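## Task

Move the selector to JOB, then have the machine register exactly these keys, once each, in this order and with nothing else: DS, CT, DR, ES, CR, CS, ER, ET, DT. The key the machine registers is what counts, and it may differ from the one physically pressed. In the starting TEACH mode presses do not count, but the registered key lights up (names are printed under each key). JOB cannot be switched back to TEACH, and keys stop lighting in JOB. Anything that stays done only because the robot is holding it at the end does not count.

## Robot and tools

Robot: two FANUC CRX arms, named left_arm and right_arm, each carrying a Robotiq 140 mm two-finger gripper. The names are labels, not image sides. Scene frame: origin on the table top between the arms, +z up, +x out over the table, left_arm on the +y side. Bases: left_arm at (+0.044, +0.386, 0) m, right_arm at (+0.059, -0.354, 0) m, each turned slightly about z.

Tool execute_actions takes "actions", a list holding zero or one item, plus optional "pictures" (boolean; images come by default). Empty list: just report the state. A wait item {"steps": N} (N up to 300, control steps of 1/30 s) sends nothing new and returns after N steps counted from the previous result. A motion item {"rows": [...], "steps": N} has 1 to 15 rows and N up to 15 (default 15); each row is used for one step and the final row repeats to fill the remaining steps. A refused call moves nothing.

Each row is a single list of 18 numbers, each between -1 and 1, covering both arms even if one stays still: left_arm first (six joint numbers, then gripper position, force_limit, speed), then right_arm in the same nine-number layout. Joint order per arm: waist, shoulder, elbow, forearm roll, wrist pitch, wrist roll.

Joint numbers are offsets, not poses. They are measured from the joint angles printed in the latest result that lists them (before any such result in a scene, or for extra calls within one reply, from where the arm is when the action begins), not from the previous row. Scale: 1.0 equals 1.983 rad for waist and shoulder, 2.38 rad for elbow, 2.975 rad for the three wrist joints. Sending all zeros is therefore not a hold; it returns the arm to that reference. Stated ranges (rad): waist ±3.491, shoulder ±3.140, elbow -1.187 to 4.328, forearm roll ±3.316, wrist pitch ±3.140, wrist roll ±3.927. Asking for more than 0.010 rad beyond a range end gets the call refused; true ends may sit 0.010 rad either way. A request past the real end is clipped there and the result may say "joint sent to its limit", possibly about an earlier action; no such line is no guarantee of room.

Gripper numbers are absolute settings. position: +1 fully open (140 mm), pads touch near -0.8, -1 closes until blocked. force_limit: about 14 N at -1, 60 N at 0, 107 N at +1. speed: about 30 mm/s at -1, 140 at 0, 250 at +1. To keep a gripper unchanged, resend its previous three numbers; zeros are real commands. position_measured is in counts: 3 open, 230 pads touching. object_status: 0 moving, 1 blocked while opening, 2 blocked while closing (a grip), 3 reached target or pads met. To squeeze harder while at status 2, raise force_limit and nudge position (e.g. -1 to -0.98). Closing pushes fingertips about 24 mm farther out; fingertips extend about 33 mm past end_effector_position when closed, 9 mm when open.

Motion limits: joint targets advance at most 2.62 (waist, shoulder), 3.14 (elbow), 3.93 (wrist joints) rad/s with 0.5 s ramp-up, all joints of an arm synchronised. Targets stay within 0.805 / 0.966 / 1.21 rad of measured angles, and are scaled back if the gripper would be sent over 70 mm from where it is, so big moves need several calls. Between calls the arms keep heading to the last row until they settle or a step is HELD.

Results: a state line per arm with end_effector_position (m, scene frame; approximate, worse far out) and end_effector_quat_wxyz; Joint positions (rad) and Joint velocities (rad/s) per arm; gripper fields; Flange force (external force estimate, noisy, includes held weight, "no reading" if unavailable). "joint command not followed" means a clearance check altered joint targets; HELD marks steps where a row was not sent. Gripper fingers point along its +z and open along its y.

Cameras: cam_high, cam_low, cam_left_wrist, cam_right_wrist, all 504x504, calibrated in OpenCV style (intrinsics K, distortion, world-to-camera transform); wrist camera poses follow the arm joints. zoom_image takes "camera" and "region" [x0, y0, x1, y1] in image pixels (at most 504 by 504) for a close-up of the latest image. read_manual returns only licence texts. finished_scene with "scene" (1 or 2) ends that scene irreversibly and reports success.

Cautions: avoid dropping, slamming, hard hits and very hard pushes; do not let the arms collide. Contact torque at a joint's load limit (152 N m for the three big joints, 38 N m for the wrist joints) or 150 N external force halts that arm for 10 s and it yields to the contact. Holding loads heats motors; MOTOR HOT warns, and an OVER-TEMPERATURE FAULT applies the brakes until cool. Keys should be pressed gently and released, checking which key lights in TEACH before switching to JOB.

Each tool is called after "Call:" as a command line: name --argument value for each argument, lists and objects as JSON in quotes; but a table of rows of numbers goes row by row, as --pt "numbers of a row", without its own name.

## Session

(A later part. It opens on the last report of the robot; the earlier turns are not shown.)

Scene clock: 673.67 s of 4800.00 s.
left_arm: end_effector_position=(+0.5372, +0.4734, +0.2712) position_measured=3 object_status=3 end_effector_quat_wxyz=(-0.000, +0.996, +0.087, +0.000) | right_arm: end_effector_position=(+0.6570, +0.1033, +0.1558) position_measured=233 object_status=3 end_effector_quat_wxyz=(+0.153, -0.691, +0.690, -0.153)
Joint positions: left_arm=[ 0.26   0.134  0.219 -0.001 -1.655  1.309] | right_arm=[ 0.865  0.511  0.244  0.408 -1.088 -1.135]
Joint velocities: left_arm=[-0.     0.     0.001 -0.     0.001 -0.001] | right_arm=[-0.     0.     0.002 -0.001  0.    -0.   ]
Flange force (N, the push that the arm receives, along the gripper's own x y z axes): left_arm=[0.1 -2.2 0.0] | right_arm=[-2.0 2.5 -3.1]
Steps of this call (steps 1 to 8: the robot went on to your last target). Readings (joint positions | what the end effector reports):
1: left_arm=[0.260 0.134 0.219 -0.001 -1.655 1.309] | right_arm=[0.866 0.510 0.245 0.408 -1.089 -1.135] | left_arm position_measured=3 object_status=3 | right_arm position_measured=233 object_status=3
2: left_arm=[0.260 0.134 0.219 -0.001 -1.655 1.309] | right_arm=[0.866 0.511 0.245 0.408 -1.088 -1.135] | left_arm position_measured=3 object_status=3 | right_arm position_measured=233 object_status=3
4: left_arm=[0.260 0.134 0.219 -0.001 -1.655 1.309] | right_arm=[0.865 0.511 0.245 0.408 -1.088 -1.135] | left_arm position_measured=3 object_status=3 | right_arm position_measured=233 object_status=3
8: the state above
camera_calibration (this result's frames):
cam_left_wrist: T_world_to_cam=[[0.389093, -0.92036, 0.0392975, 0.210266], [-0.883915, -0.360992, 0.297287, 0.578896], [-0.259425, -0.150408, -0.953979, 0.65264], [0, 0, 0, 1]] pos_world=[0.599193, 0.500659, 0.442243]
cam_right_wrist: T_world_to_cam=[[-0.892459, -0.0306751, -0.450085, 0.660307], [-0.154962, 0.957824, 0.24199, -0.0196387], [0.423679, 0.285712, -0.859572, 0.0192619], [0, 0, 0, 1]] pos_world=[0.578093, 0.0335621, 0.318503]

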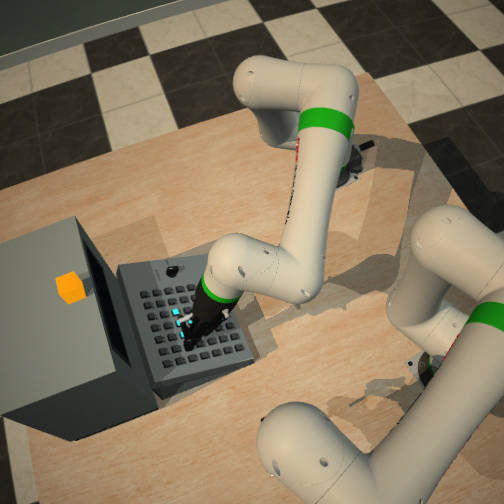

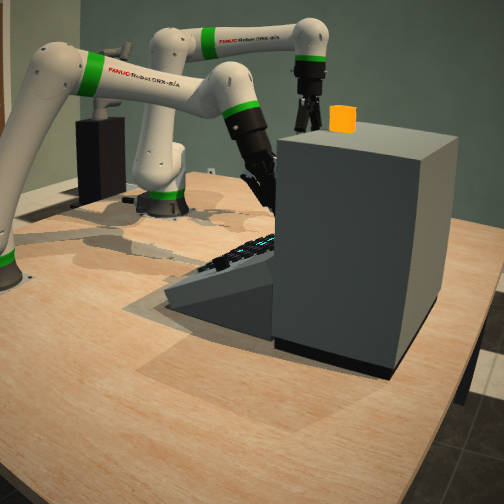

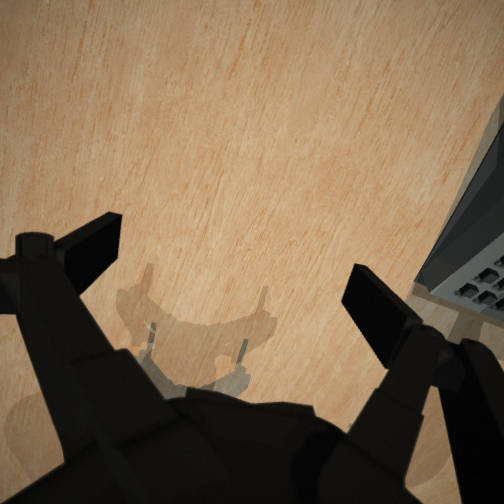

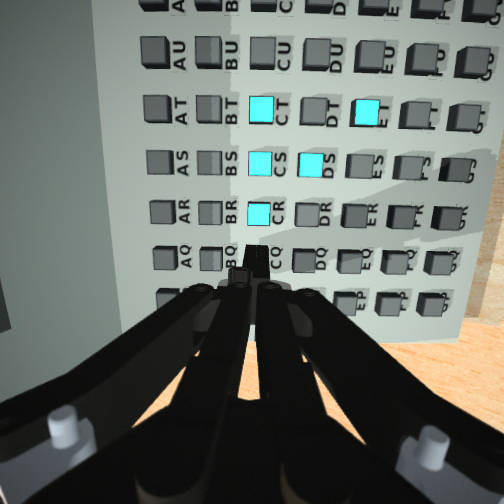

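Call:
execute_actions --actions '[{"rows": [[0,0,0,0,0,0,1,0,0,-0.00017,0.00033,-0.00014,0.00004,0.00035,-0.00003,-1,0,1]], "steps": 10}]'

Scene clock: 682.00 s of 4800.00 s.
left_arm: end_effector_position=(+0.5372, +0.4734, +0.2712) position_measured=3 object_status=3 end_effector_quat_wxyz=(-0.000, +0.996, +0.087, +0.000) | right_arm: end_effector_position=(+0.6573, +0.1033, +0.1552) position_measured=233 object_status=3 end_effector_quat_wxyz=(+0.153, -0.691, +0.690, -0.153)
Joint positions: left_arm=[ 0.26   0.134  0.219 -0.001 -1.655  1.309] | right_arm=[ 0.865  0.512  0.244  0.408 -1.087 -1.135]
Joint velocities: left_arm=[ 0.    -0.    -0.001  0.     0.     0.001] | right_arm=[-0.002  0.     0.001 -0.     0.001  0.001]
Flange force (N, the push that the arm receives, along the gripper's own x y z axes): left_arm=[2.9 -1.0 1.7] | right_arm=[-3.0 -1.9 -1.3]
Steps of this call (steps 1 to 15: the robot went on to your last target; steps 16 to 90: nothing new was sent; then 5.00 s passed at rest; steps 91 to 100: all 10 steps of this action). Readings (joint positions | what the end effector reports):
91: left_arm=[0.260 0.134 0.219 -0.001 -1.655 1.309] | right_arm=[0.865 0.511 0.244 0.408 -1.088 -1.135] | left_arm position_measured=3 object_status=3 | right_arm position_measured=233 object_status=3
92: left_arm=[0.260 0.134 0.219 -0.001 -1.655 1.309] | right_arm=[0.865 0.512 0.244 0.408 -1.087 -1.135] | left_arm position_measured=3 object_status=3 | right_arm position_measured=233 object_status=3
94: left_arm=[0.260 0.134 0.219 -0.001 -1.655 1.309] | right_arm=[0.865 0.512 0.244 0.408 -1.087 -1.135] | left_arm position_measured=3 object_status=3 | right_arm position_measured=233 object_status=3
98: left_arm=[0.260 0.134 0.219 -0.001 -1.655 1.309] | right_arm=[0.865 0.512 0.244 0.408 -1.087 -1.135] | left_arm position_measured=3 object_status=3 | right_arm position_measured=233 object_status=3
100: the state above
camera_calibration (this result's frames):
cam_left_wrist: T_world_to_cam=[[0.389093, -0.92036, 0.0392977, 0.210266], [-0.883915, -0.360991, 0.297288, 0.578896], [-0.259426, -0.150408, -0.953979, 0.65264], [0, 0, 0, 1]] pos_world=[0.599193, 0.500659, 0.442243]
cam_right_wrist: T_world_to_cam=[[-0.89248, -0.0306785, -0.450043, 0.660274], [-0.154939, 0.957834, 0.241966, -0.0194646], [0.423644, 0.285679, -0.859601, 0.0187233], [0, 0, 0, 1]] pos_world=[0.578333, 0.0335512, 0.317956]

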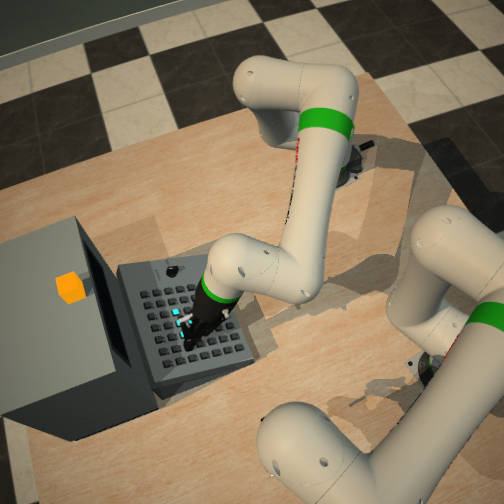

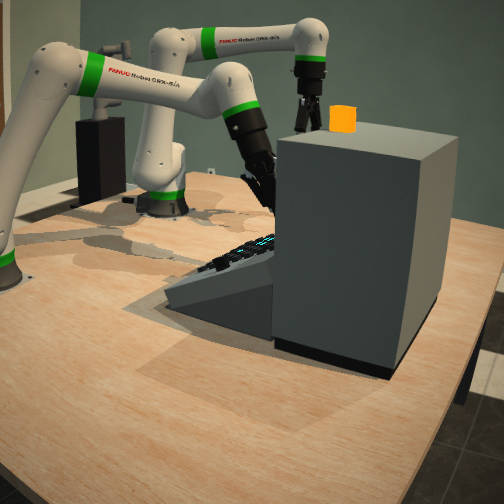

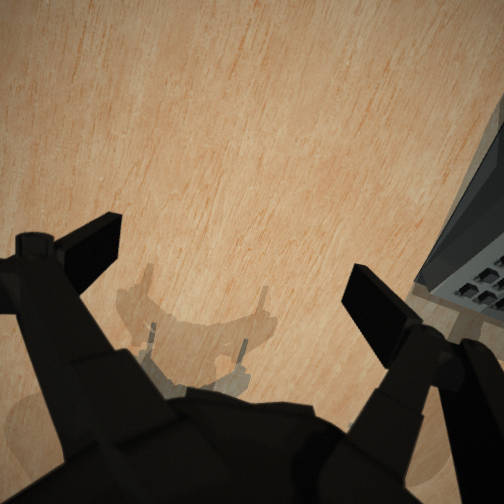

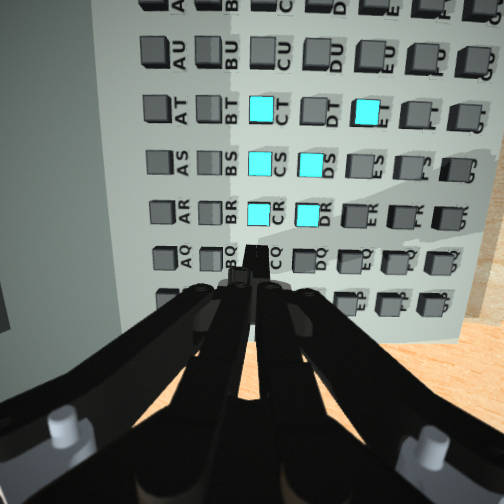

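Call:
execute_actions --actions '[{"rows": [[0,0,0,0,0,0,1,0,0,0.0019,-0.0037,0.00156,-0.00046,-0.00389,0.00034,-1,0,1],[0,0,0,0,0,0,1,0,0,0.0019,-0.0037,0.00156,-0.00046,-0.00389,0.00034,-1,0,1],[0,0,0,0,0,0,1,0,0,0.0019,-0.0037,0.00156,-0.00046,-0.00389,0.00034,-1,0,1],[0,0,0,0,0,0,1,0,0,0.02263,-0.02824,-0.04582,0.00684,0.01041,-0.02335,-1,0,1],[0,0,0,0,0,0,1,0,0,0.02263,-0.02824,-0.04582,0.00684,0.01041,-0.02335,-1,0,1],[0,0,0,0,0,0,1,0,0,0.02263,-0.02824,-0.04582,0.00684,0.01041,-0.02335,-1,0,1],[0,0,0,0,0,0,1,0,0,0.02263,-0.02824,-0.04582,0.00684,0.01041,-0.02335,-1,0,1],[0,0,0,0,0,0,1,0,0,0.02263,-0.02824,-0.04582,0.00684,0.01041,-0.02335,-1,0,1],[0,0,0,0,0,0,1,0,0,0.02263,-0.02824,-0.04582,0.00684,0.01041,-0.02335,-1,0,1],[0,0,0,0,0,0,1,0,0,0.02263,-0.02824,-0.04582,0.00684,0.01041,-0.02335,-1,0,1],[0,0,0,0,0,0,1,0,0,0.02263,-0.02824,-0.04582,0.00684,0.01041,-0.02335,-1,0,1],[0,0,0,0,0,0,1,0,0,0.02263,-0.02824,-0.04582,0.00684,0.01041,-0.02335,-1,0,1],[0,0,0,0,0,0,1,0,0,0.02043,-0.02414,-0.04746,0.00753,0.01467,-0.02379,-1,0,1]], "steps": 15}]' --pictures false

Call:
execute_actions --actions '[{"steps": 8}]'

Scene clock: 717.27 s of 4800.00 s.
left_arm: end_effector_position=(+0.5372, +0.4734, +0.2712) position_measured=3 object_status=3 end_effector_quat_wxyz=(-0.000, +0.996, +0.087, +0.000) | right_arm: end_effector_position=(+0.6253, +0.1034, +0.1414) position_measured=233 object_status=3 end_effector_quat_wxyz=(+0.153, -0.691, +0.690, -0.153)
Joint positions: left_arm=[ 0.26   0.134  0.219 -0.001 -1.655  1.309] | right_arm=[ 0.907  0.461  0.132  0.43  -1.046 -1.205]
Joint velocities: left_arm=[ 0.     0.    -0.001  0.    -0.001  0.001] | right_arm=[-0.032  0.074 -0.038  0.011  0.091 -0.01 ]
Flange force (N, the push that the arm receives, along the gripper's own x y z axes): left_arm=[6.6 0.4 -2.6] | right_arm=[-5.1 -5.2 7.6]
Steps of this call (steps 1 to 15: the robot went on to your last target; steps 16 to 90: nothing new was sent; then 31.77 s passed at rest; steps 91 to 105: all 15 steps of this action). Readings (joint positions | what the end effector reports):
91: left_arm=[0.260 0.134 0.219 -0.001 -1.655 1.309] | right_arm=[0.865 0.512 0.244 0.408 -1.087 -1.135] | left_arm position_measured=3 object_status=3 | right_arm position_measured=233 object_status=3
92: left_arm=[0.260 0.134 0.219 -0.001 -1.655 1.309] | right_arm=[0.866 0.510 0.245 0.408 -1.091 -1.135] | left_arm position_measured=3 object_status=3 | right_arm position_measured=233 object_status=3
94: left_arm=[0.260 0.134 0.219 -0.001 -1.655 1.309] | right_arm=[0.868 0.505 0.247 0.407 -1.096 -1.135] | left_arm position_measured=3 object_status=3 | right_arm position_measured=233 object_status=3
98: left_arm=[0.260 0.134 0.219 -0.001 -1.655 1.309] | right_arm=[0.891 0.477 0.189 0.420 -1.075 -1.172] | left_arm position_measured=3 object_status=3 | right_arm position_measured=233 object_status=3
105: the state above

Scene clock: 717.53 s of 4800.00 s.
left_arm: end_effector_position=(+0.5372, +0.4734, +0.2712) position_measured=3 object_status=3 end_effector_quat_wxyz=(-0.000, +0.996, +0.087, +0.000) | right_arm: end_effector_position=(+0.6262, +0.1033, +0.1393) position_measured=233 object_status=3 end_effector_quat_wxyz=(+0.153, -0.691, +0.690, -0.153)
Joint positions: left_arm=[ 0.26   0.134  0.219 -0.001 -1.655  1.309] | right_arm=[ 0.906  0.464  0.131  0.43  -1.043 -1.206]
Joint velocities: left_arm=[-0.     0.001  0.    -0.     0.001  0.001] | right_arm=[-0.001  0.001 -0.001 -0.     0.001  0.   ]
Flange force (N, the push that the arm receives, along the gripper's own x y z axes): left_arm=[5.0 -1.9 -2.4] | right_arm=[1.4 4.4 -6.7]
Steps of this call (steps 1 to 8: the robot went on to your last target). Readings (joint positions | what the end effector reports):
1: left_arm=[0.260 0.134 0.219 -0.001 -1.655 1.309] | right_arm=[0.906 0.463 0.132 0.430 -1.044 -1.205] | left_arm position_measured=3 object_status=3 | right_arm position_measured=233 object_status=3
2: left_arm=[0.260 0.134 0.219 -0.001 -1.655 1.309] | right_arm=[0.906 0.463 0.131 0.430 -1.044 -1.206] | left_arm position_measured=3 object_status=3 | right_arm position_measured=233 object_status=3
4: left_arm=[0.260 0.134 0.219 -0.001 -1.655 1.309] | right_arm=[0.906 0.464 0.131 0.430 -1.043 -1.206] | left_arm position_measured=3 object_status=3 | right_arm position_measured=233 object_status=3
8: the state above
camera_calibration (this result's frames):
cam_left_wrist: T_world_to_cam=[[0.389093, -0.92036, 0.0392978, 0.210266], [-0.883915, -0.360991, 0.297288, 0.578896], [-0.259426, -0.150408, -0.953979, 0.65264], [0, 0, 0, 1]] pos_world=[0.599193, 0.500659, 0.442243]
cam_right_wrist: T_world_to_cam=[[-0.892416, -0.0306823, -0.450169, 0.625326], [-0.154995, 0.957822, 0.24198, -0.020416], [0.423757, 0.285721, -0.859531, 0.0181447], [0, 0, 0, 1]] pos_world=[0.547197, 0.033557, 0.302038]

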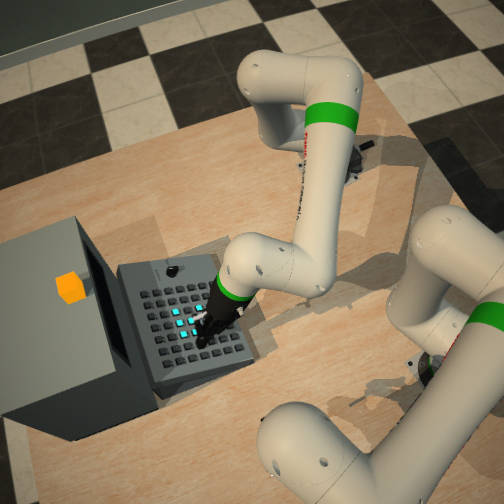

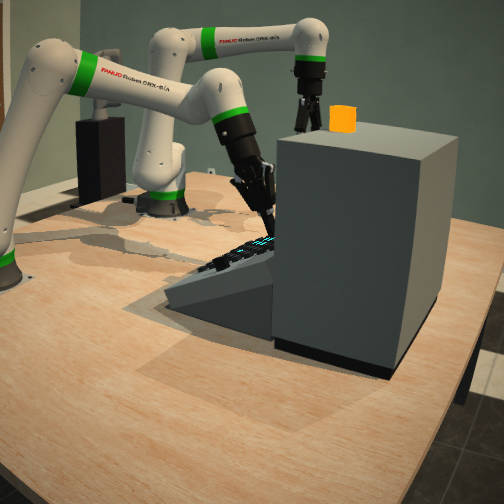

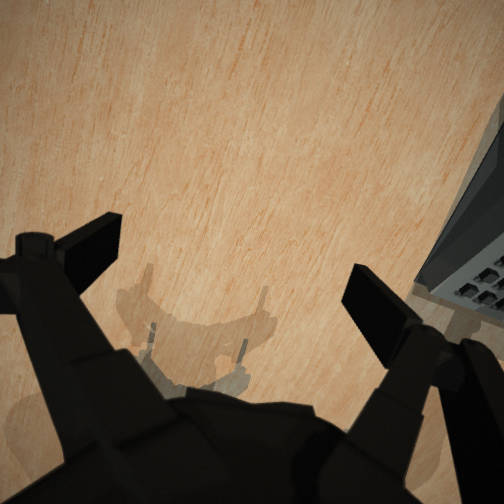

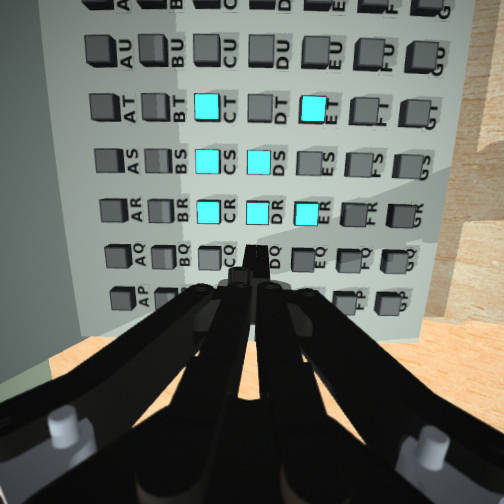

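Call:
execute_actions --actions '[{"rows": [[0,0,0,0,0,0,1,0,0,0.00217,-0.00404,0.00161,-0.00069,-0.00419,0.00044,-1,0,1],[0,0,0,0,0,0,1,0,0,0.00217,-0.00404,0.00161,-0.00069,-0.00419,0.00044,-1,0,1],[0,0,0,0,0,0,1,0,0,0.00217,-0.00404,0.00161,-0.00069,-0.00419,0.00044,-1,0,1],[0,0,0,0,0,0,1,0,0,-0.01364,-0.03606,-0.03572,-0.00048,0.00771,0.00683,-1,0,1],[0,0,0,0,0,0,1,0,0,-0.01364,-0.03606,-0.03572,-0.00048,0.00771,0.00683,-1,0,1],[0,0,0,0,0,0,1,0,0,-0.01364,-0.03606,-0.03572,-0.00048,0.00771,0.00683,-1,0,1],[0,0,0,0,0,0,1,0,0,-0.01364,-0.03606,-0.03572,-0.00048,0.00771,0.00683,-1,0,1],[0,0,0,0,0,0,1,0,0,-0.01364,-0.03606,-0.03572,-0.00048,0.00771,0.00683,-1,0,1],[0,0,0,0,0,0,1,0,0,-0.01364,-0.03606,-0.03572,-0.00048,0.00771,0.00683,-1,0,1],[0,0,0,0,0,0,1,0,0,-0.01364,-0.03606,-0.03572,-0.00048,0.00771,0.00683,-1,0,1],[0,0,0,0,0,0,1,0,0,-0.01364,-0.03606,-0.03572,-0.00048,0.00771,0.00683,-1,0,1],[0,0,0,0,0,0,1,0,0,-0.01604,-0.0315,-0.03746,0.00035,0.01236,0.0063,-1,0,1]], "steps": 15}]' --pictures false

Call:
execute_actions --actions '[{"steps": 7}]'

Call:
execute_actions --actions '[{"rows": [[0,0,0,0,0,0,1,0,0,0.00237,-0.0045,0.00171,-0.00082,-0.00459,0.00052,-1,0,1],[0,0,0,0,0,0,1,0,0,0.00237,-0.0045,0.00171,-0.00082,-0.00459,0.00052,-1,0,1],[0,0,0,0,0,0,1,0,0,0.00237,-0.0045,0.00171,-0.00082,-0.00459,0.00052,-1,0,1],[0,0,0,0,0,0,1,0,0,-0.03664,-0.0093,0.01375,-0.00939,-0.00635,0.03299,-1,0,1],[0,0,0,0,0,0,1,0,0,-0.03664,-0.0093,0.01375,-0.00939,-0.00635,0.03299,-1,0,1],[0,0,0,0,0,0,1,0,0,-0.03664,-0.0093,0.01375,-0.00939,-0.00635,0.03299,-1,0,1],[0,0,0,0,0,0,1,0,0,-0.03664,-0.0093,0.01375,-0.00939,-0.00635,0.03299,-1,0,1],[0,0,0,0,0,0,1,0,0,-0.03664,-0.0093,0.01375,-0.00939,-0.00635,0.03299,-1,0,1],[0,0,0,0,0,0,1,0,0,-0.03664,-0.0093,0.01375,-0.00939,-0.00635,0.03299,-1,0,1],[0,0,0,0,0,0,1,0,0,-0.03664,-0.0093,0.01375,-0.00939,-0.00635,0.03299,-1,0,1],[0,0,0,0,0,0,1,0,0,-0.03664,-0.0093,0.01375,-0.00939,-0.00635,0.03299,-1,0,1],[0,0,0,0,0,0,1,0,0,-0.03877,-0.005,0.01213,-0.00872,-0.00199,0.03253,-1,0,1]], "steps": 15}]' --pictures false

Call:
execute_actions --actions '[{"steps": 7}]'

Scene clock: 754.67 s of 4800.00 s.
left_arm: end_effector_position=(+0.5372, +0.4734, +0.2712) position_measured=3 object_status=3 end_effector_quat_wxyz=(-0.000, +0.996, +0.087, +0.000) | right_arm: end_effector_position=(+0.6260, +0.0684, +0.1399) position_measured=233 object_status=3 end_effector_quat_wxyz=(+0.153, -0.691, +0.690, -0.153)
Joint positions: left_arm=[ 0.26   0.134  0.219 -0.001 -1.655  1.309] | right_arm=[ 0.874  0.4    0.043  0.431 -1.008 -1.186]
Joint velocities: left_arm=[ 0.001  0.    -0.003 -0.    -0.001 -0.001] | right_arm=[-0.015  0.025 -0.01   0.009  0.037 -0.007]
Flange force (N, the push that the arm receives, along the gripper's own x y z axes): left_arm=[0.2 -2.4 2.4] | right_arm=[-6.5 -0.2 11.6]
Steps of this call (steps 1 to 15: the robot went on to your last target; steps 16 to 90: nothing new was sent; then 33.63 s passed at rest; steps 91 to 105: all 15 steps of this action). Readings (joint positions | what the end effector reports):
91: left_arm=[0.260 0.134 0.219 -0.001 -1.655 1.309] | right_arm=[0.906 0.464 0.131 0.430 -1.043 -1.206] | left_arm position_measured=3 object_status=3 | right_arm position_measured=233 object_status=3
92: left_arm=[0.260 0.134 0.219 -0.001 -1.655 1.309] | right_arm=[0.907 0.462 0.132 0.429 -1.047 -1.206] | left_arm position_measured=3 object_status=3 | right_arm position_measured=233 object_status=3
94: left_arm=[0.260 0.134 0.219 -0.001 -1.655 1.309] | right_arm=[0.909 0.457 0.134 0.429 -1.053 -1.206] | left_arm position_measured=3 object_status=3 | right_arm position_measured=233 object_status=3
98: left_arm=[0.260 0.134 0.219 -0.001 -1.655 1.309] | right_arm=[0.890 0.414 0.080 0.429 -1.033 -1.192] | left_arm position_measured=3 object_status=3 | right_arm position_measured=233 object_status=3
105: the state above

Scene clock: 754.90 s of 4800.00 s.
left_arm: end_effector_position=(+0.5372, +0.4734, +0.2712) position_measured=3 object_status=3 end_effector_quat_wxyz=(-0.000, +0.996, +0.087, +0.000) | right_arm: end_effector_position=(+0.6264, +0.0684, +0.1390) position_measured=233 object_status=3 end_effector_quat_wxyz=(+0.153, -0.691, +0.690, -0.153)
Joint positions: left_arm=[ 0.26   0.134  0.219 -0.001 -1.655  1.309] | right_arm=[ 0.874  0.401  0.042  0.431 -1.006 -1.187]
Joint velocities: left_arm=[ 0.     0.    -0.001 -0.    -0.001 -0.   ] | right_arm=[-0.     0.001 -0.001  0.    -0.    -0.001]
Flange force (N, the push that the arm receives, along the gripper's own x y z axes): left_arm=[-2.1 -1.9 3.0] | right_arm=[-2.1 2.5 -6.0]
Steps of this call (steps 1 to 7: the robot went on to your last target). Readings (joint positions | what the end effector reports):
1: left_arm=[0.260 0.134 0.219 -0.001 -1.655 1.309] | right_arm=[0.874 0.401 0.042 0.431 -1.007 -1.186] | left_arm position_measured=3 object_status=3 | right_arm position_measured=233 object_status=3
2: left_arm=[0.260 0.134 0.219 -0.001 -1.655 1.309] | right_arm=[0.874 0.401 0.042 0.431 -1.007 -1.186] | left_arm position_measured=3 object_status=3 | right_arm position_measured=233 object_status=3
4: left_arm=[0.260 0.134 0.219 -0.001 -1.655 1.309] | right_arm=[0.874 0.401 0.042 0.431 -1.006 -1.187] | left_arm position_measured=3 object_status=3 | right_arm position_measured=233 object_status=3
7: the state above
camera_calibration (this result's frames):
cam_left_wrist: T_world_to_cam=[[0.389093, -0.92036, 0.0392977, 0.210266], [-0.883915, -0.360991, 0.297287, 0.578896], [-0.259425, -0.150408, -0.953979, 0.65264], [0, 0, 0, 1]] pos_world=[0.599193, 0.500659, 0.442243]
cam_right_wrist: T_world_to_cam=[[-0.892373, -0.030767, -0.450248, 0.624279], [-0.15514, 0.957785, 0.242033, 0.0132762], [0.423794, 0.285836, -0.859475, 0.0276997], [0, 0, 0, 1]] pos_world=[0.547411, -0.00142608, 0.301674]

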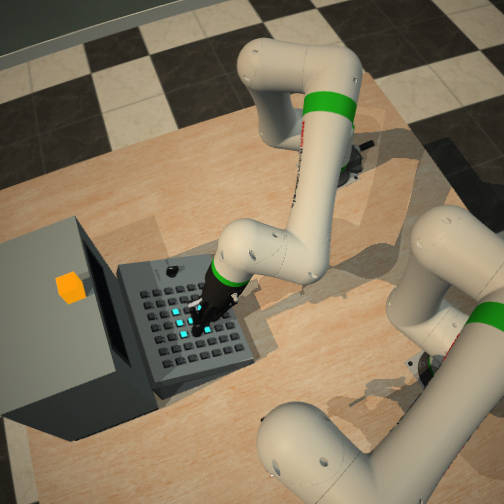

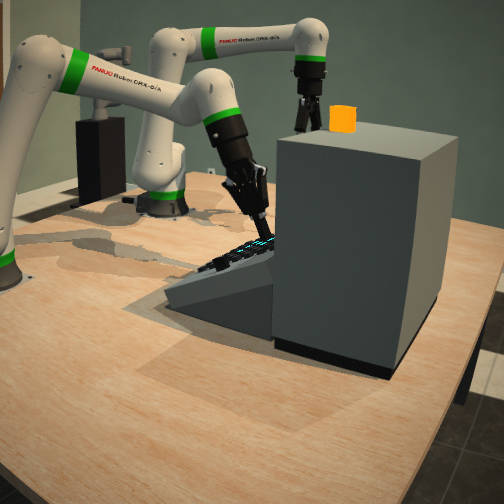

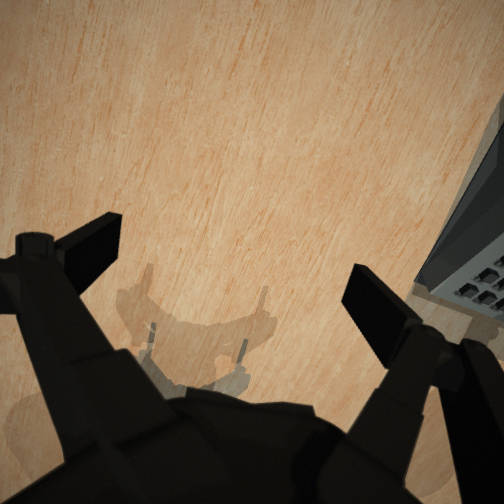

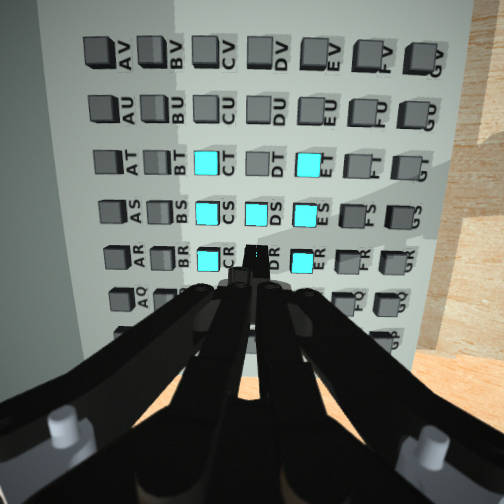

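Scene clock: 755.40 s of 4800.00 s.
left_arm: end_effector_position=(+0.5372, +0.4734, +0.2712) position_measured=3 object_status=3 end_effector_quat_wxyz=(-0.000, +0.996, +0.087, +0.000) | right_arm: end_effector_position=(+0.6576, +0.0334, +0.1550) position_measured=233 object_status=3 end_effector_quat_wxyz=(+0.153, -0.691, +0.690, -0.153)
Joint positions: left_arm=[ 0.26   0.134  0.219 -0.001 -1.655  1.309] | right_arm=[ 0.798  0.39   0.071  0.405 -1.014 -1.089]
Joint velocities: left_arm=[-0.    -0.     0.001  0.     0.001  0.001] | right_arm=[-0.012  0.024 -0.008  0.01   0.036  0.   ]
Flange force (N, the push that the arm receives, along the gripper's own x y z axes): left_arm=[6.7 -2.3 -2.1] | right_arm=[-9.2 -5.8 7.0]
Steps of this call (steps 1 to 15: all 15 steps of this action). Readings (joint positions | what the end effector reports):
1: left_arm=[0.260 0.134 0.219 -0.001 -1.655 1.309] | right_arm=[0.874 0.401 0.042 0.431 -1.006 -1.187] | left_arm position_measured=3 object_status=3 | right_arm position_measured=233 object_status=3
2: left_arm=[0.260 0.134 0.219 -0.001 -1.655 1.309] | right_arm=[0.875 0.399 0.043 0.431 -1.010 -1.187] | left_arm position_measured=3 object_status=3 | right_arm position_measured=233 object_status=3
4: left_arm=[0.260 0.134 0.219 -0.001 -1.655 1.309] | right_arm=[0.877 0.394 0.046 0.429 -1.018 -1.186] | left_arm position_measured=3 object_status=3 | right_arm position_measured=233 object_status=3
8: left_arm=[0.260 0.134 0.219 -0.001 -1.655 1.309] | right_arm=[0.832 0.386 0.064 0.413 -1.023 -1.126] | left_arm position_measured=3 object_status=3 | right_arm position_measured=233 object_status=3
15: the state above

Scene clock: 755.63 s of 4800.00 s.
left_arm: end_effector_position=(+0.5372, +0.4734, +0.2712) position_measured=3 object_status=3 end_effector_quat_wxyz=(-0.000, +0.996, +0.087, +0.000) | right_arm: end_effector_position=(+0.6580, +0.0334, +0.1541) position_measured=233 object_status=3 end_effector_quat_wxyz=(+0.153, -0.691, +0.690, -0.153)
Joint positions: left_arm=[ 0.26   0.134  0.219 -0.001 -1.655  1.309] | right_arm=[ 0.797  0.391  0.071  0.406 -1.012 -1.09 ]
Joint velocities: left_arm=[ 0.    -0.001 -0.002 -0.     0.    -0.001] | right_arm=[-0.001  0.002  0.     0.     0.    -0.002]
Flange force (N, the push that the arm receives, along the gripper's own x y z axes): left_arm=[5.0 -1.3 -0.1] | right_arm=[-1.1 4.2 -5.8]
Steps of this call (steps 1 to 7: the robot went on to your last target). Readings (joint positions | what the end effector reports):
1: left_arm=[0.260 0.134 0.219 -0.001 -1.655 1.309] | right_arm=[0.797 0.391 0.071 0.405 -1.013 -1.089] | left_arm position_measured=3 object_status=3 | right_arm position_measured=233 object_status=3
2: left_arm=[0.260 0.134 0.219 -0.001 -1.655 1.309] | right_arm=[0.797 0.391 0.071 0.405 -1.013 -1.089] | left_arm position_measured=3 object_status=3 | right_arm position_measured=233 object_status=3
4: left_arm=[0.260 0.134 0.219 -0.001 -1.655 1.309] | right_arm=[0.797 0.391 0.071 0.406 -1.012 -1.089] | left_arm position_measured=3 object_status=3 | right_arm position_measured=233 object_status=3
7: the state above
camera_calibration (this result's frames):
cam_left_wrist: T_world_to_cam=[[0.389093, -0.92036, 0.0392978, 0.210266], [-0.883915, -0.360991, 0.297288, 0.578896], [-0.259425, -0.150408, -0.953979, 0.65264], [0, 0, 0, 1]] pos_world=[0.599193, 0.500659, 0.442243]
cam_right_wrist: T_world_to_cam=[[-0.892321, -0.0309105, -0.450342, 0.658213], [-0.155334, 0.95775, 0.242046, 0.0481434], [0.423833, 0.285937, -0.859422, 0.0372747], [0, 0, 0, 1]] pos_world=[0.579017, -0.0364219, 0.316802]

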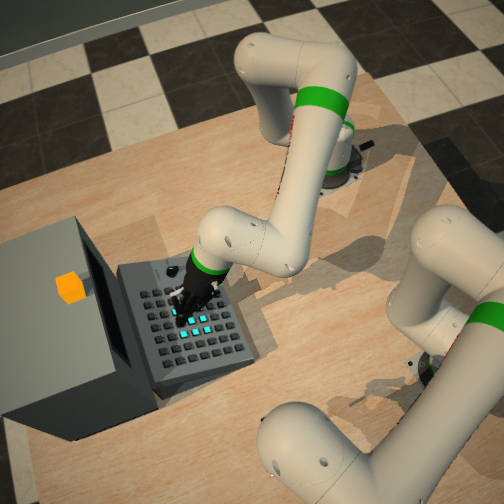

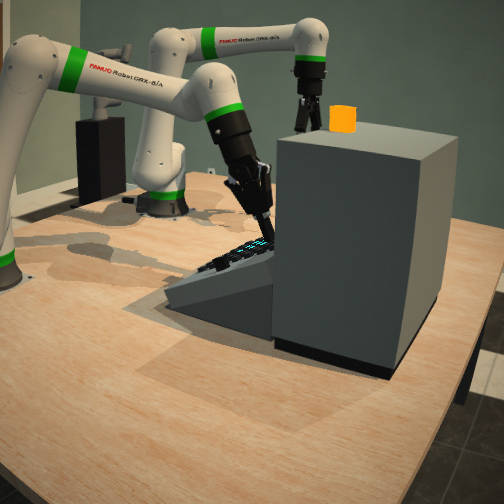

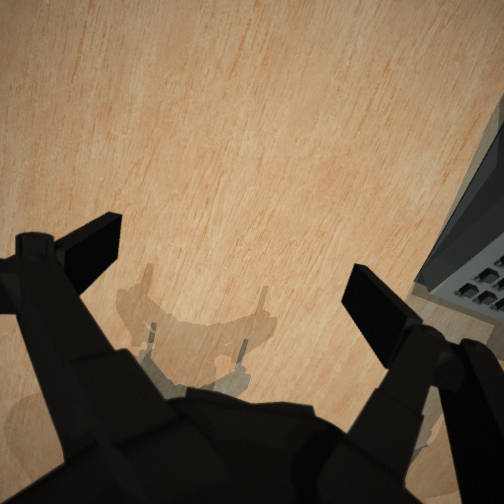

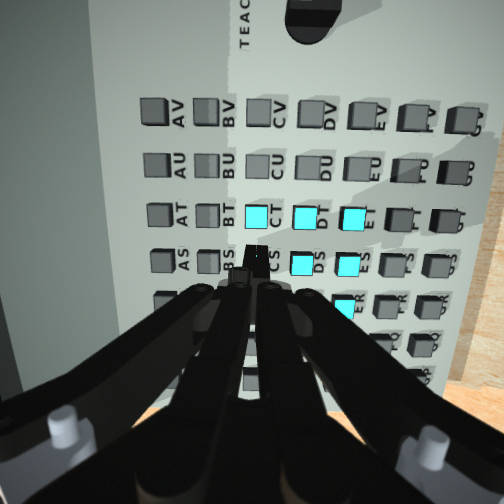

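Call:
execute_actions --actions '[{"rows": [[0,0,0,0,0,0,1,0,0,0.00244,-0.00491,0.00186,-0.00077,-0.00498,0.00052,-1,0,1],[0,0,0,0,0,0,1,0,0,0.00244,-0.00491,0.00186,-0.00077,-0.00498,0.00052,-1,0,1],[0,0,0,0,0,0,1,0,0,0.00244,-0.00491,0.00186,-0.00077,-0.00498,0.00052,-1,0,1],[0,0,0,0,0,0,1,0,0,-0.07095,-0.16912,-0.13987,-0.01278,0.01622,0.57818,-1,0,1],[0,0,0,0,0,0,1,0,0,-0.07095,-0.16912,-0.13987,-0.01278,0.01622,0.57818,-1,0,1],[0,0,0,0,0,0,1,0,0,-0.07095,-0.16912,-0.13987,-0.01278,0.01622,0.57818,-1,0,1],[0,0,0,0,0,0,1,0,0,-0.07095,-0.16912,-0.13987,-0.01278,0.01622,0.57818,-0.29,0,1]], "steps": 15}]' --pictures false

Call:
execute_actions --actions '[{"steps": 24}]'

Scene clock: 828.90 s of 4800.00 s.
left_arm: end_effector_position=(+0.5372, +0.4734, +0.2712) position_measured=3 object_status=3 end_effector_quat_wxyz=(-0.000, +0.996, +0.087, +0.000) | right_arm: end_effector_position=(+0.6432, -0.0326, +0.1770) position_measured=165 object_status=0 end_effector_quat_wxyz=(-0.115, +0.834, -0.507, +0.184)
Joint positions: left_arm=[ 0.26   0.134  0.219 -0.001 -1.655  1.309] | right_arm=[ 0.743  0.246 -0.061  0.388 -0.999 -0.55 ]
Joint velocities: left_arm=[-0.    -0.     0.     0.    -0.001 -0.002] | right_arm=[-0.222 -0.485 -0.515 -0.05   0.089  2.599]
Flange force (N, the push that the arm receives, along the gripper's own x y z axes): left_arm=[1.0 -2.5 1.0] | right_arm=[2.2 -0.4 0.5]
Steps of this call (steps 1 to 15: the robot went on to your last target; steps 16 to 90: nothing new was sent; then 69.77 s passed at rest; steps 91 to 105: all 15 steps of this action). Readings (joint positions | what the end effector reports):
91: left_arm=[0.260 0.134 0.219 -0.001 -1.655 1.309] | right_arm=[0.797 0.391 0.071 0.406 -1.012 -1.090] | left_arm position_measured=3 object_status=3 | right_arm position_measured=233 object_status=3
92: left_arm=[0.260 0.134 0.219 -0.001 -1.655 1.309] | right_arm=[0.798 0.389 0.072 0.405 -1.017 -1.090] | left_arm position_measured=3 object_status=3 | right_arm position_measured=233 object_status=3
94: left_arm=[0.260 0.134 0.219 -0.001 -1.655 1.309] | right_arm=[0.801 0.383 0.075 0.404 -1.025 -1.089] | left_arm position_measured=3 object_status=3 | right_arm position_measured=233 object_status=3
98: left_arm=[0.260 0.134 0.219 -0.001 -1.655 1.309] | right_arm=[0.792 0.358 0.054 0.400 -1.020 -1.012] | left_arm position_measured=3 object_status=3 | right_arm position_measured=231 object_status=0
105: the state above

Scene clock: 829.70 s of 4800.00 s.
left_arm: end_effector_position=(+0.5372, +0.4734, +0.2712) position_measured=3 object_status=3 end_effector_quat_wxyz=(-0.000, +0.996, +0.087, +0.000) | right_arm: end_effector_position=(+0.6130, -0.1289, +0.1812) position_measured=165 object_status=3 end_effector_quat_wxyz=(-0.000, +0.976, +0.001, +0.216)
Joint positions: left_arm=[ 0.26   0.134  0.219 -0.001 -1.655  1.309] | right_arm=[ 0.656  0.056 -0.262  0.368 -0.964  0.63 ]
Joint velocities: left_arm=[-0.     0.001 -0.001  0.    -0.     0.001] | right_arm=[ 0.001 -0.     0.001 -0.    -0.    -0.   ]
Flange force (N, the push that the arm receives, along the gripper's own x y z axes): left_arm=[-0.7 -0.7 2.1] | right_arm=[-3.5 1.4 0.2]
Steps of this call (steps 1 to 24: the robot went on to your last target). Readings (joint positions | what the end effector reports):
1: left_arm=[0.260 0.134 0.219 -0.001 -1.655 1.309] | right_arm=[0.736 0.230 -0.078 0.386 -0.996 -0.460] | left_arm position_measured=3 object_status=3 | right_arm position_measured=165 object_status=0
2: left_arm=[0.260 0.134 0.219 -0.001 -1.655 1.309] | right_arm=[0.728 0.214 -0.094 0.384 -0.993 -0.366] | left_arm position_measured=3 object_status=3 | right_arm position_measured=165 object_status=0
4: left_arm=[0.260 0.134 0.219 -0.001 -1.655 1.309] | right_arm=[0.714 0.183 -0.128 0.381 -0.987 -0.172] | left_arm position_measured=3 object_status=3 | right_arm position_measured=165 object_status=0
8: left_arm=[0.260 0.134 0.219 -0.001 -1.655 1.309] | right_arm=[0.687 0.123 -0.191 0.375 -0.976 0.205] | left_arm position_measured=3 object_status=3 | right_arm position_measured=165 object_status=3
24: the state above
camera_calibration (this result's frames):
cam_left_wrist: T_world_to_cam=[[0.389093, -0.92036, 0.0392976, 0.210266], [-0.883915, -0.360991, 0.297287, 0.578896], [-0.259425, -0.150408, -0.953979, 0.65264], [0, 0, 0, 1]] pos_world=[0.599193, 0.500659, 0.442243]
cam_right_wrist: T_world_to_cam=[[0.0414384, -0.999015, -0.0158818, -0.150634], [-0.988408, -0.0386644, -0.146815, 0.642741], [0.146056, 0.0217815, -0.989037, 0.285739], [0, 0, 0, 1]] pos_world=[0.599799, -0.131859, 0.374578]

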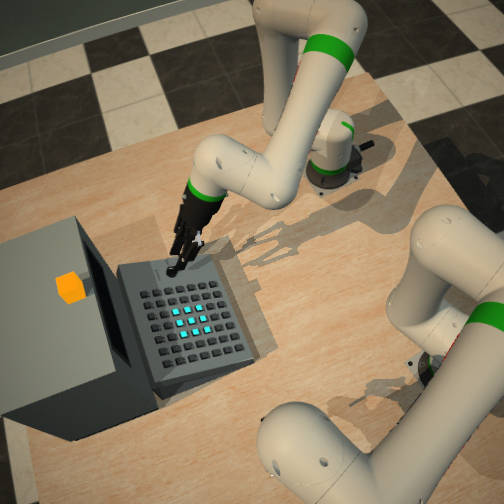

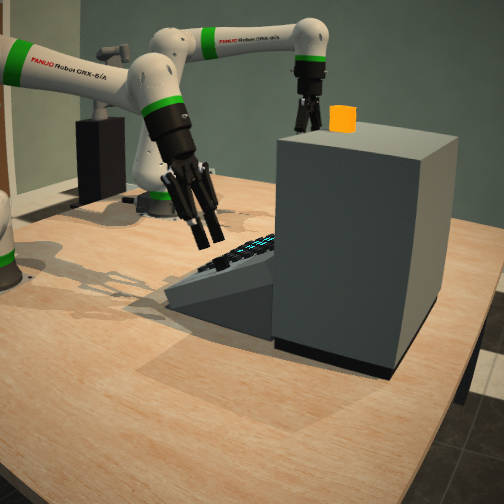

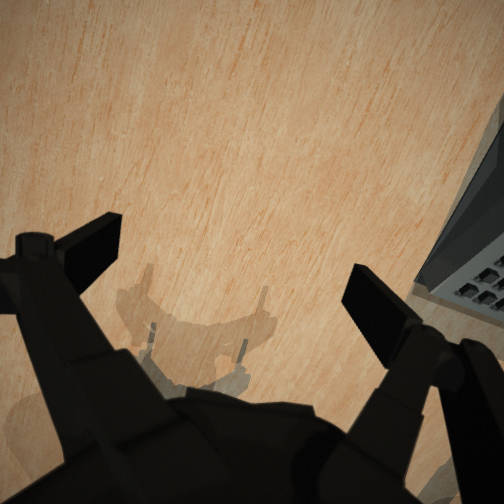

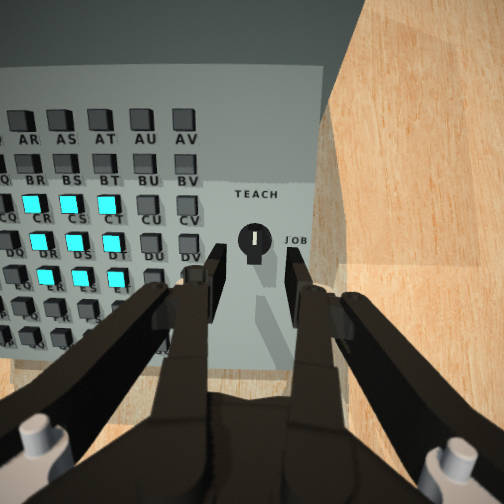

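Call:
zoom_image --camera "cam_right_wrist" --region '[200, 185, 320, 305]'

Region (200, 185, 320, 305) of cam_right_wrist's 504x504 image, scaled by 4.200, with more detail than that image has.

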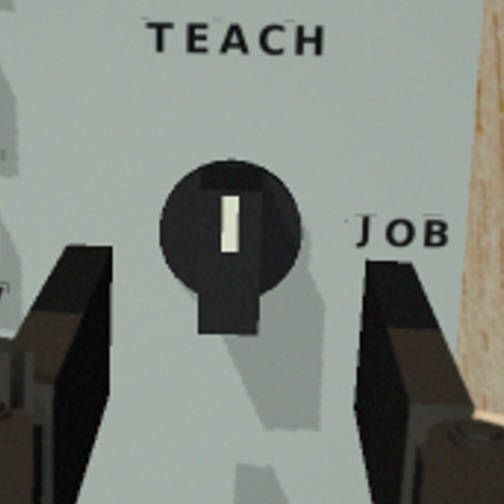

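Call:
execute_actions --actions '[{"rows": [[0,0,0,0,0,0,1,0,0,-0.01568,0.03553,-0.00315,0.00401,0.02796,-0.00058,-0.29,0,1],[0,0,0,0,0,0,1,0,0,-0.01568,0.03553,-0.00315,0.00401,0.02796,-0.00058,-0.29,0,1],[0,0,0,0,0,0,1,0,0,-0.01568,0.03553,-0.00315,0.00401,0.02796,-0.00058,-0.29,0,1],[0,0,0,0,0,0,1,0,0,-0.01568,0.03553,-0.00315,0.00401,0.02796,-0.00058,-0.29,0,1],[0,0,0,0,0,0,1,0,0,-0.01568,0.03553,-0.00315,0.00401,0.02796,-0.00058,-0.29,0,1],[0,0,0,0,0,0,1,0,0,-0.01568,0.03553,-0.00315,0.00401,0.02796,-0.00058,-0.29,0,1],[0,0,0,0,0,0,1,0,0,-0.01568,0.03553,-0.00315,0.00401,0.02796,-0.00058,-0.5,-1,0.5]], "steps": 15}]'

Call:
zoom_image --camera "cam_right_wrist" --region '[196, 200, 316, 320]'

Call:
zoom_image --camera "cam_low" --region '[180, 200, 280, 300]'

Scene clock: 885.57 s of 4800.00 s.
left_arm: end_effector_position=(+0.5372, +0.4734, +0.2712) position_measured=3 object_status=3 end_effector_quat_wxyz=(-0.000, +0.996, +0.087, +0.000) | right_arm: end_effector_position=(+0.6349, -0.1269, +0.1473) position_measured=192 object_status=0 end_effector_quat_wxyz=(-0.000, +0.976, +0.001, +0.216)
Joint positions: left_arm=[ 0.26   0.134  0.219 -0.001 -1.655  1.309] | right_arm=[ 0.625  0.126 -0.269  0.38  -0.881  0.628]
Joint velocities: left_arm=[-0.     0.001  0.002 -0.     0.001  0.   ] | right_arm=[-0.     0.001  0.001 -0.     0.    -0.   ]
Flange force (N, the push that the arm receives, along the gripper's own x y z axes): left_arm=[0.6 -2.7 0.3] | right_arm=[-0.7 -3.4 0.4]
Steps of this call (steps 1 to 30: the robot went on to your last target; steps 31 to 90: nothing new was sent; then 52.37 s passed at rest; steps 91 to 105: all 15 steps of this action). Readings (joint positions | what the end effector reports):
91: left_arm=[0.260 0.134 0.219 -0.001 -1.655 1.309] | right_arm=[0.656 0.056 -0.262 0.368 -0.964 0.630] | left_arm position_measured=3 object_status=3 | right_arm position_measured=165 object_status=3
92: left_arm=[0.260 0.134 0.219 -0.001 -1.655 1.309] | right_arm=[0.654 0.059 -0.262 0.368 -0.959 0.630] | left_arm position_measured=3 object_status=3 | right_arm position_measured=165 object_status=3
94: left_arm=[0.260 0.134 0.219 -0.001 -1.655 1.309] | right_arm=[0.643 0.085 -0.265 0.372 -0.929 0.630] | left_arm position_measured=3 object_status=3 | right_arm position_measured=165 object_status=3
98: left_arm=[0.260 0.134 0.219 -0.001 -1.655 1.309] | right_arm=[0.625 0.126 -0.269 0.379 -0.882 0.629] | left_arm position_measured=3 object_status=3 | right_arm position_measured=172 object_status=0
105: the state above
camera_calibration (this result's frames):
cam_left_wrist: T_world_to_cam=[[0.389093, -0.92036, 0.0392977, 0.210266], [-0.883915, -0.360991, 0.297288, 0.578896], [-0.259426, -0.150408, -0.953979, 0.65264], [0, 0, 0, 1]] pos_world=[0.599193, 0.500659, 0.442243]
cam_right_wrist: T_world_to_cam=[[0.041457, -0.999015, -0.0157985, -0.150137], [-0.988395, -0.0386933, -0.146893, 0.659489], [0.146137, 0.0217049, -0.989026, 0.24887], [0, 0, 0, 1]] pos_world=[0.621691, -0.129873, 0.340641]

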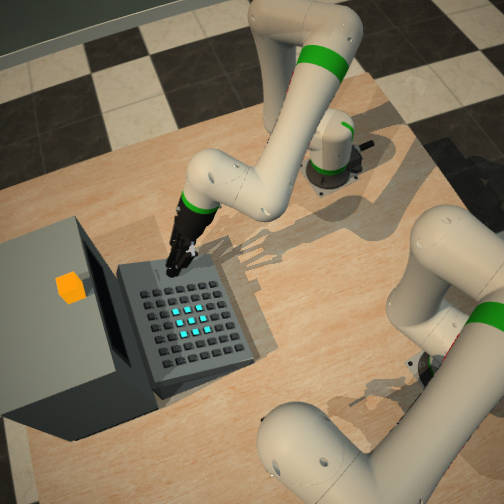

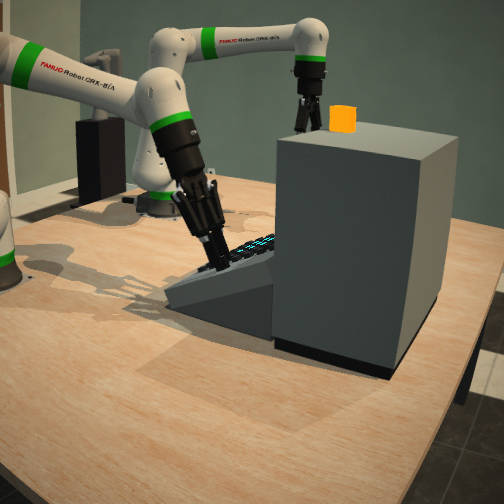

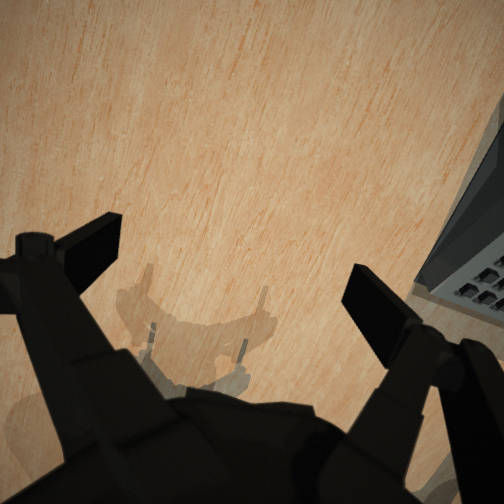

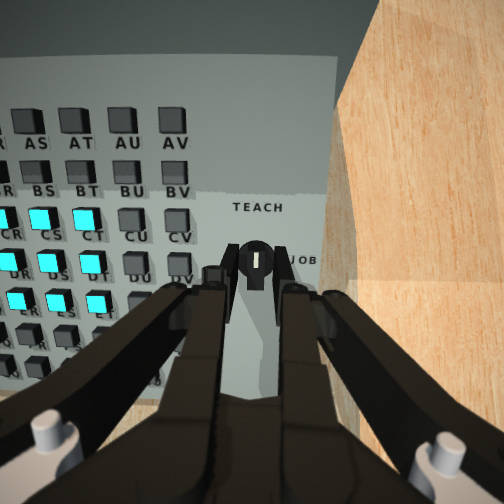

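Region (196, 200, 316, 320) of cam_right_wrist's 504x504 image, scaled by 4.200, with more detail than that image has.

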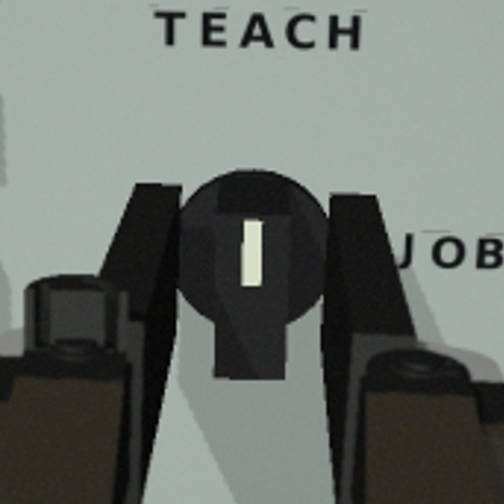

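Region (180, 200, 280, 300) of cam_low's 504x504 image, scaled by 5.040, with more detail than that image has.

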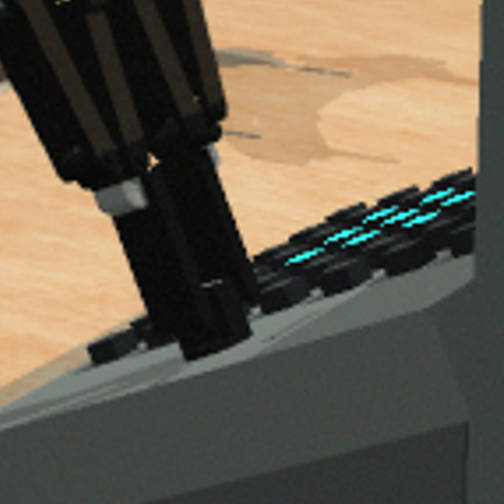

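Call:
execute_actions --actions '[]'

Scene clock: 921.53 s of 4800.00 s.
left_arm: end_effector_position=(+0.5372, +0.4734, +0.2712) position_measured=3 object_status=3 end_effector_quat_wxyz=(-0.000, +0.996, +0.087, +0.000) | right_arm: end_effector_position=(+0.6349, -0.1269, +0.1472) position_measured=192 object_status=3 end_effector_quat_wxyz=(-0.000, +0.976, +0.001, +0.216)
Joint positions: left_arm=[ 0.26   0.134  0.219 -0.001 -1.655  1.309] | right_arm=[ 0.625  0.126 -0.269  0.379 -0.881  0.628]
Joint velocities: left_arm=[-0.     0.    -0.001  0.     0.    -0.   ] | right_arm=[ 0.001  0.001 -0.     0.    -0.001 -0.001]
Flange force (N, the push that the arm receives, along the gripper's own x y z axes): left_arm=[4.5 -3.7 -2.8] | right_arm=[-0.2 -2.2 1.4]
Steps of this call (steps 1 to 15: the robot went on to your last target; steps 16 to 90: nothing new was sent; then 32.97 s passed at rest). Readings (joint positions | what the end effector reports):
1: left_arm=[0.260 0.134 0.219 -0.001 -1.655 1.309] | right_arm=[0.625 0.126 -0.269 0.380 -0.881 0.628] | left_arm position_measured=3 object_status=3 | right_arm position_measured=192 object_status=0
2: left_arm=[0.260 0.134 0.219 -0.001 -1.655 1.309] | right_arm=[0.625 0.126 -0.269 0.380 -0.881 0.628] | left_arm position_measured=3 object_status=3 | right_arm position_measured=192 object_status=0
4: left_arm=[0.260 0.134 0.219 -0.001 -1.655 1.309] | right_arm=[0.625 0.126 -0.269 0.380 -0.881 0.628] | left_arm position_measured=3 object_status=3 | right_arm position_measured=192 object_status=0
8: left_arm=[0.260 0.134 0.219 -0.001 -1.655 1.309] | right_arm=[0.625 0.126 -0.269 0.380 -0.881 0.628] | left_arm position_measured=3 object_status=3 | right_arm position_measured=192 object_status=3
90: the state above
All arms were judged still, so your last target was given up. Only a new action makes them travel on or press farther. Fingers that are still opening or closing keep moving.
camera_calibration (this result's frames):
cam_left_wrist: T_world_to_cam=[[0.389093, -0.92036, 0.0392977, 0.210266], [-0.883915, -0.360992, 0.297288, 0.578896], [-0.259425, -0.150408, -0.953979, 0.65264], [0, 0, 0, 1]] pos_world=[0.599193, 0.500659, 0.442243]
cam_right_wrist: T_world_to_cam=[[0.041372, -0.999018, -0.0158441, -0.150075], [-0.988408, -0.0386038, -0.146834, 0.659495], [0.146078, 0.0217353, -0.989034, 0.248878], [0, 0, 0, 1]] pos_world=[0.621704, -0.129878, 0.340607]

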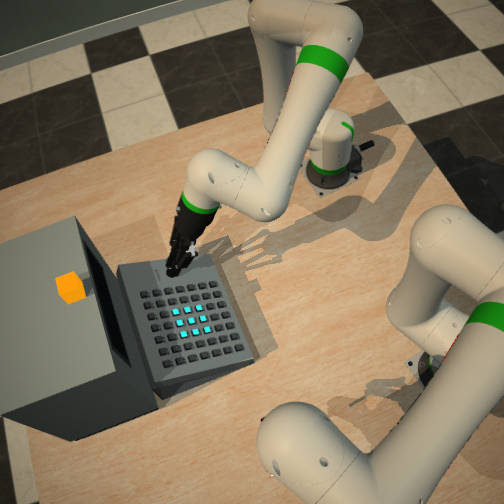

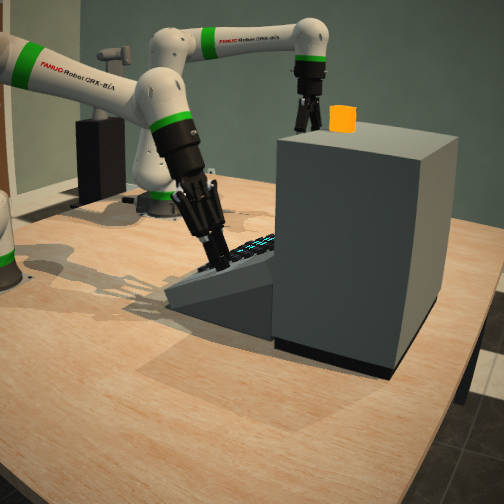

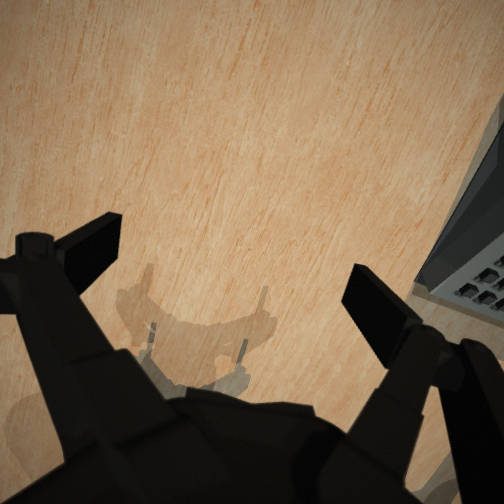

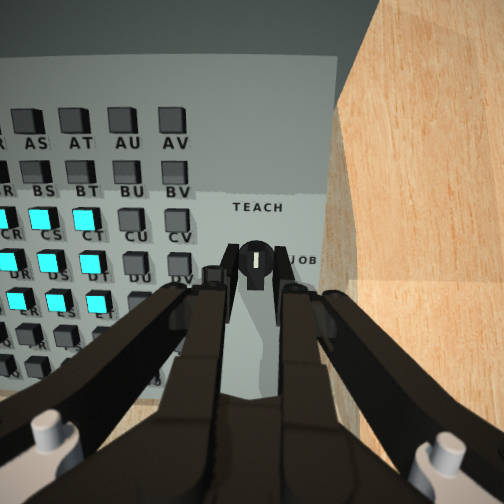

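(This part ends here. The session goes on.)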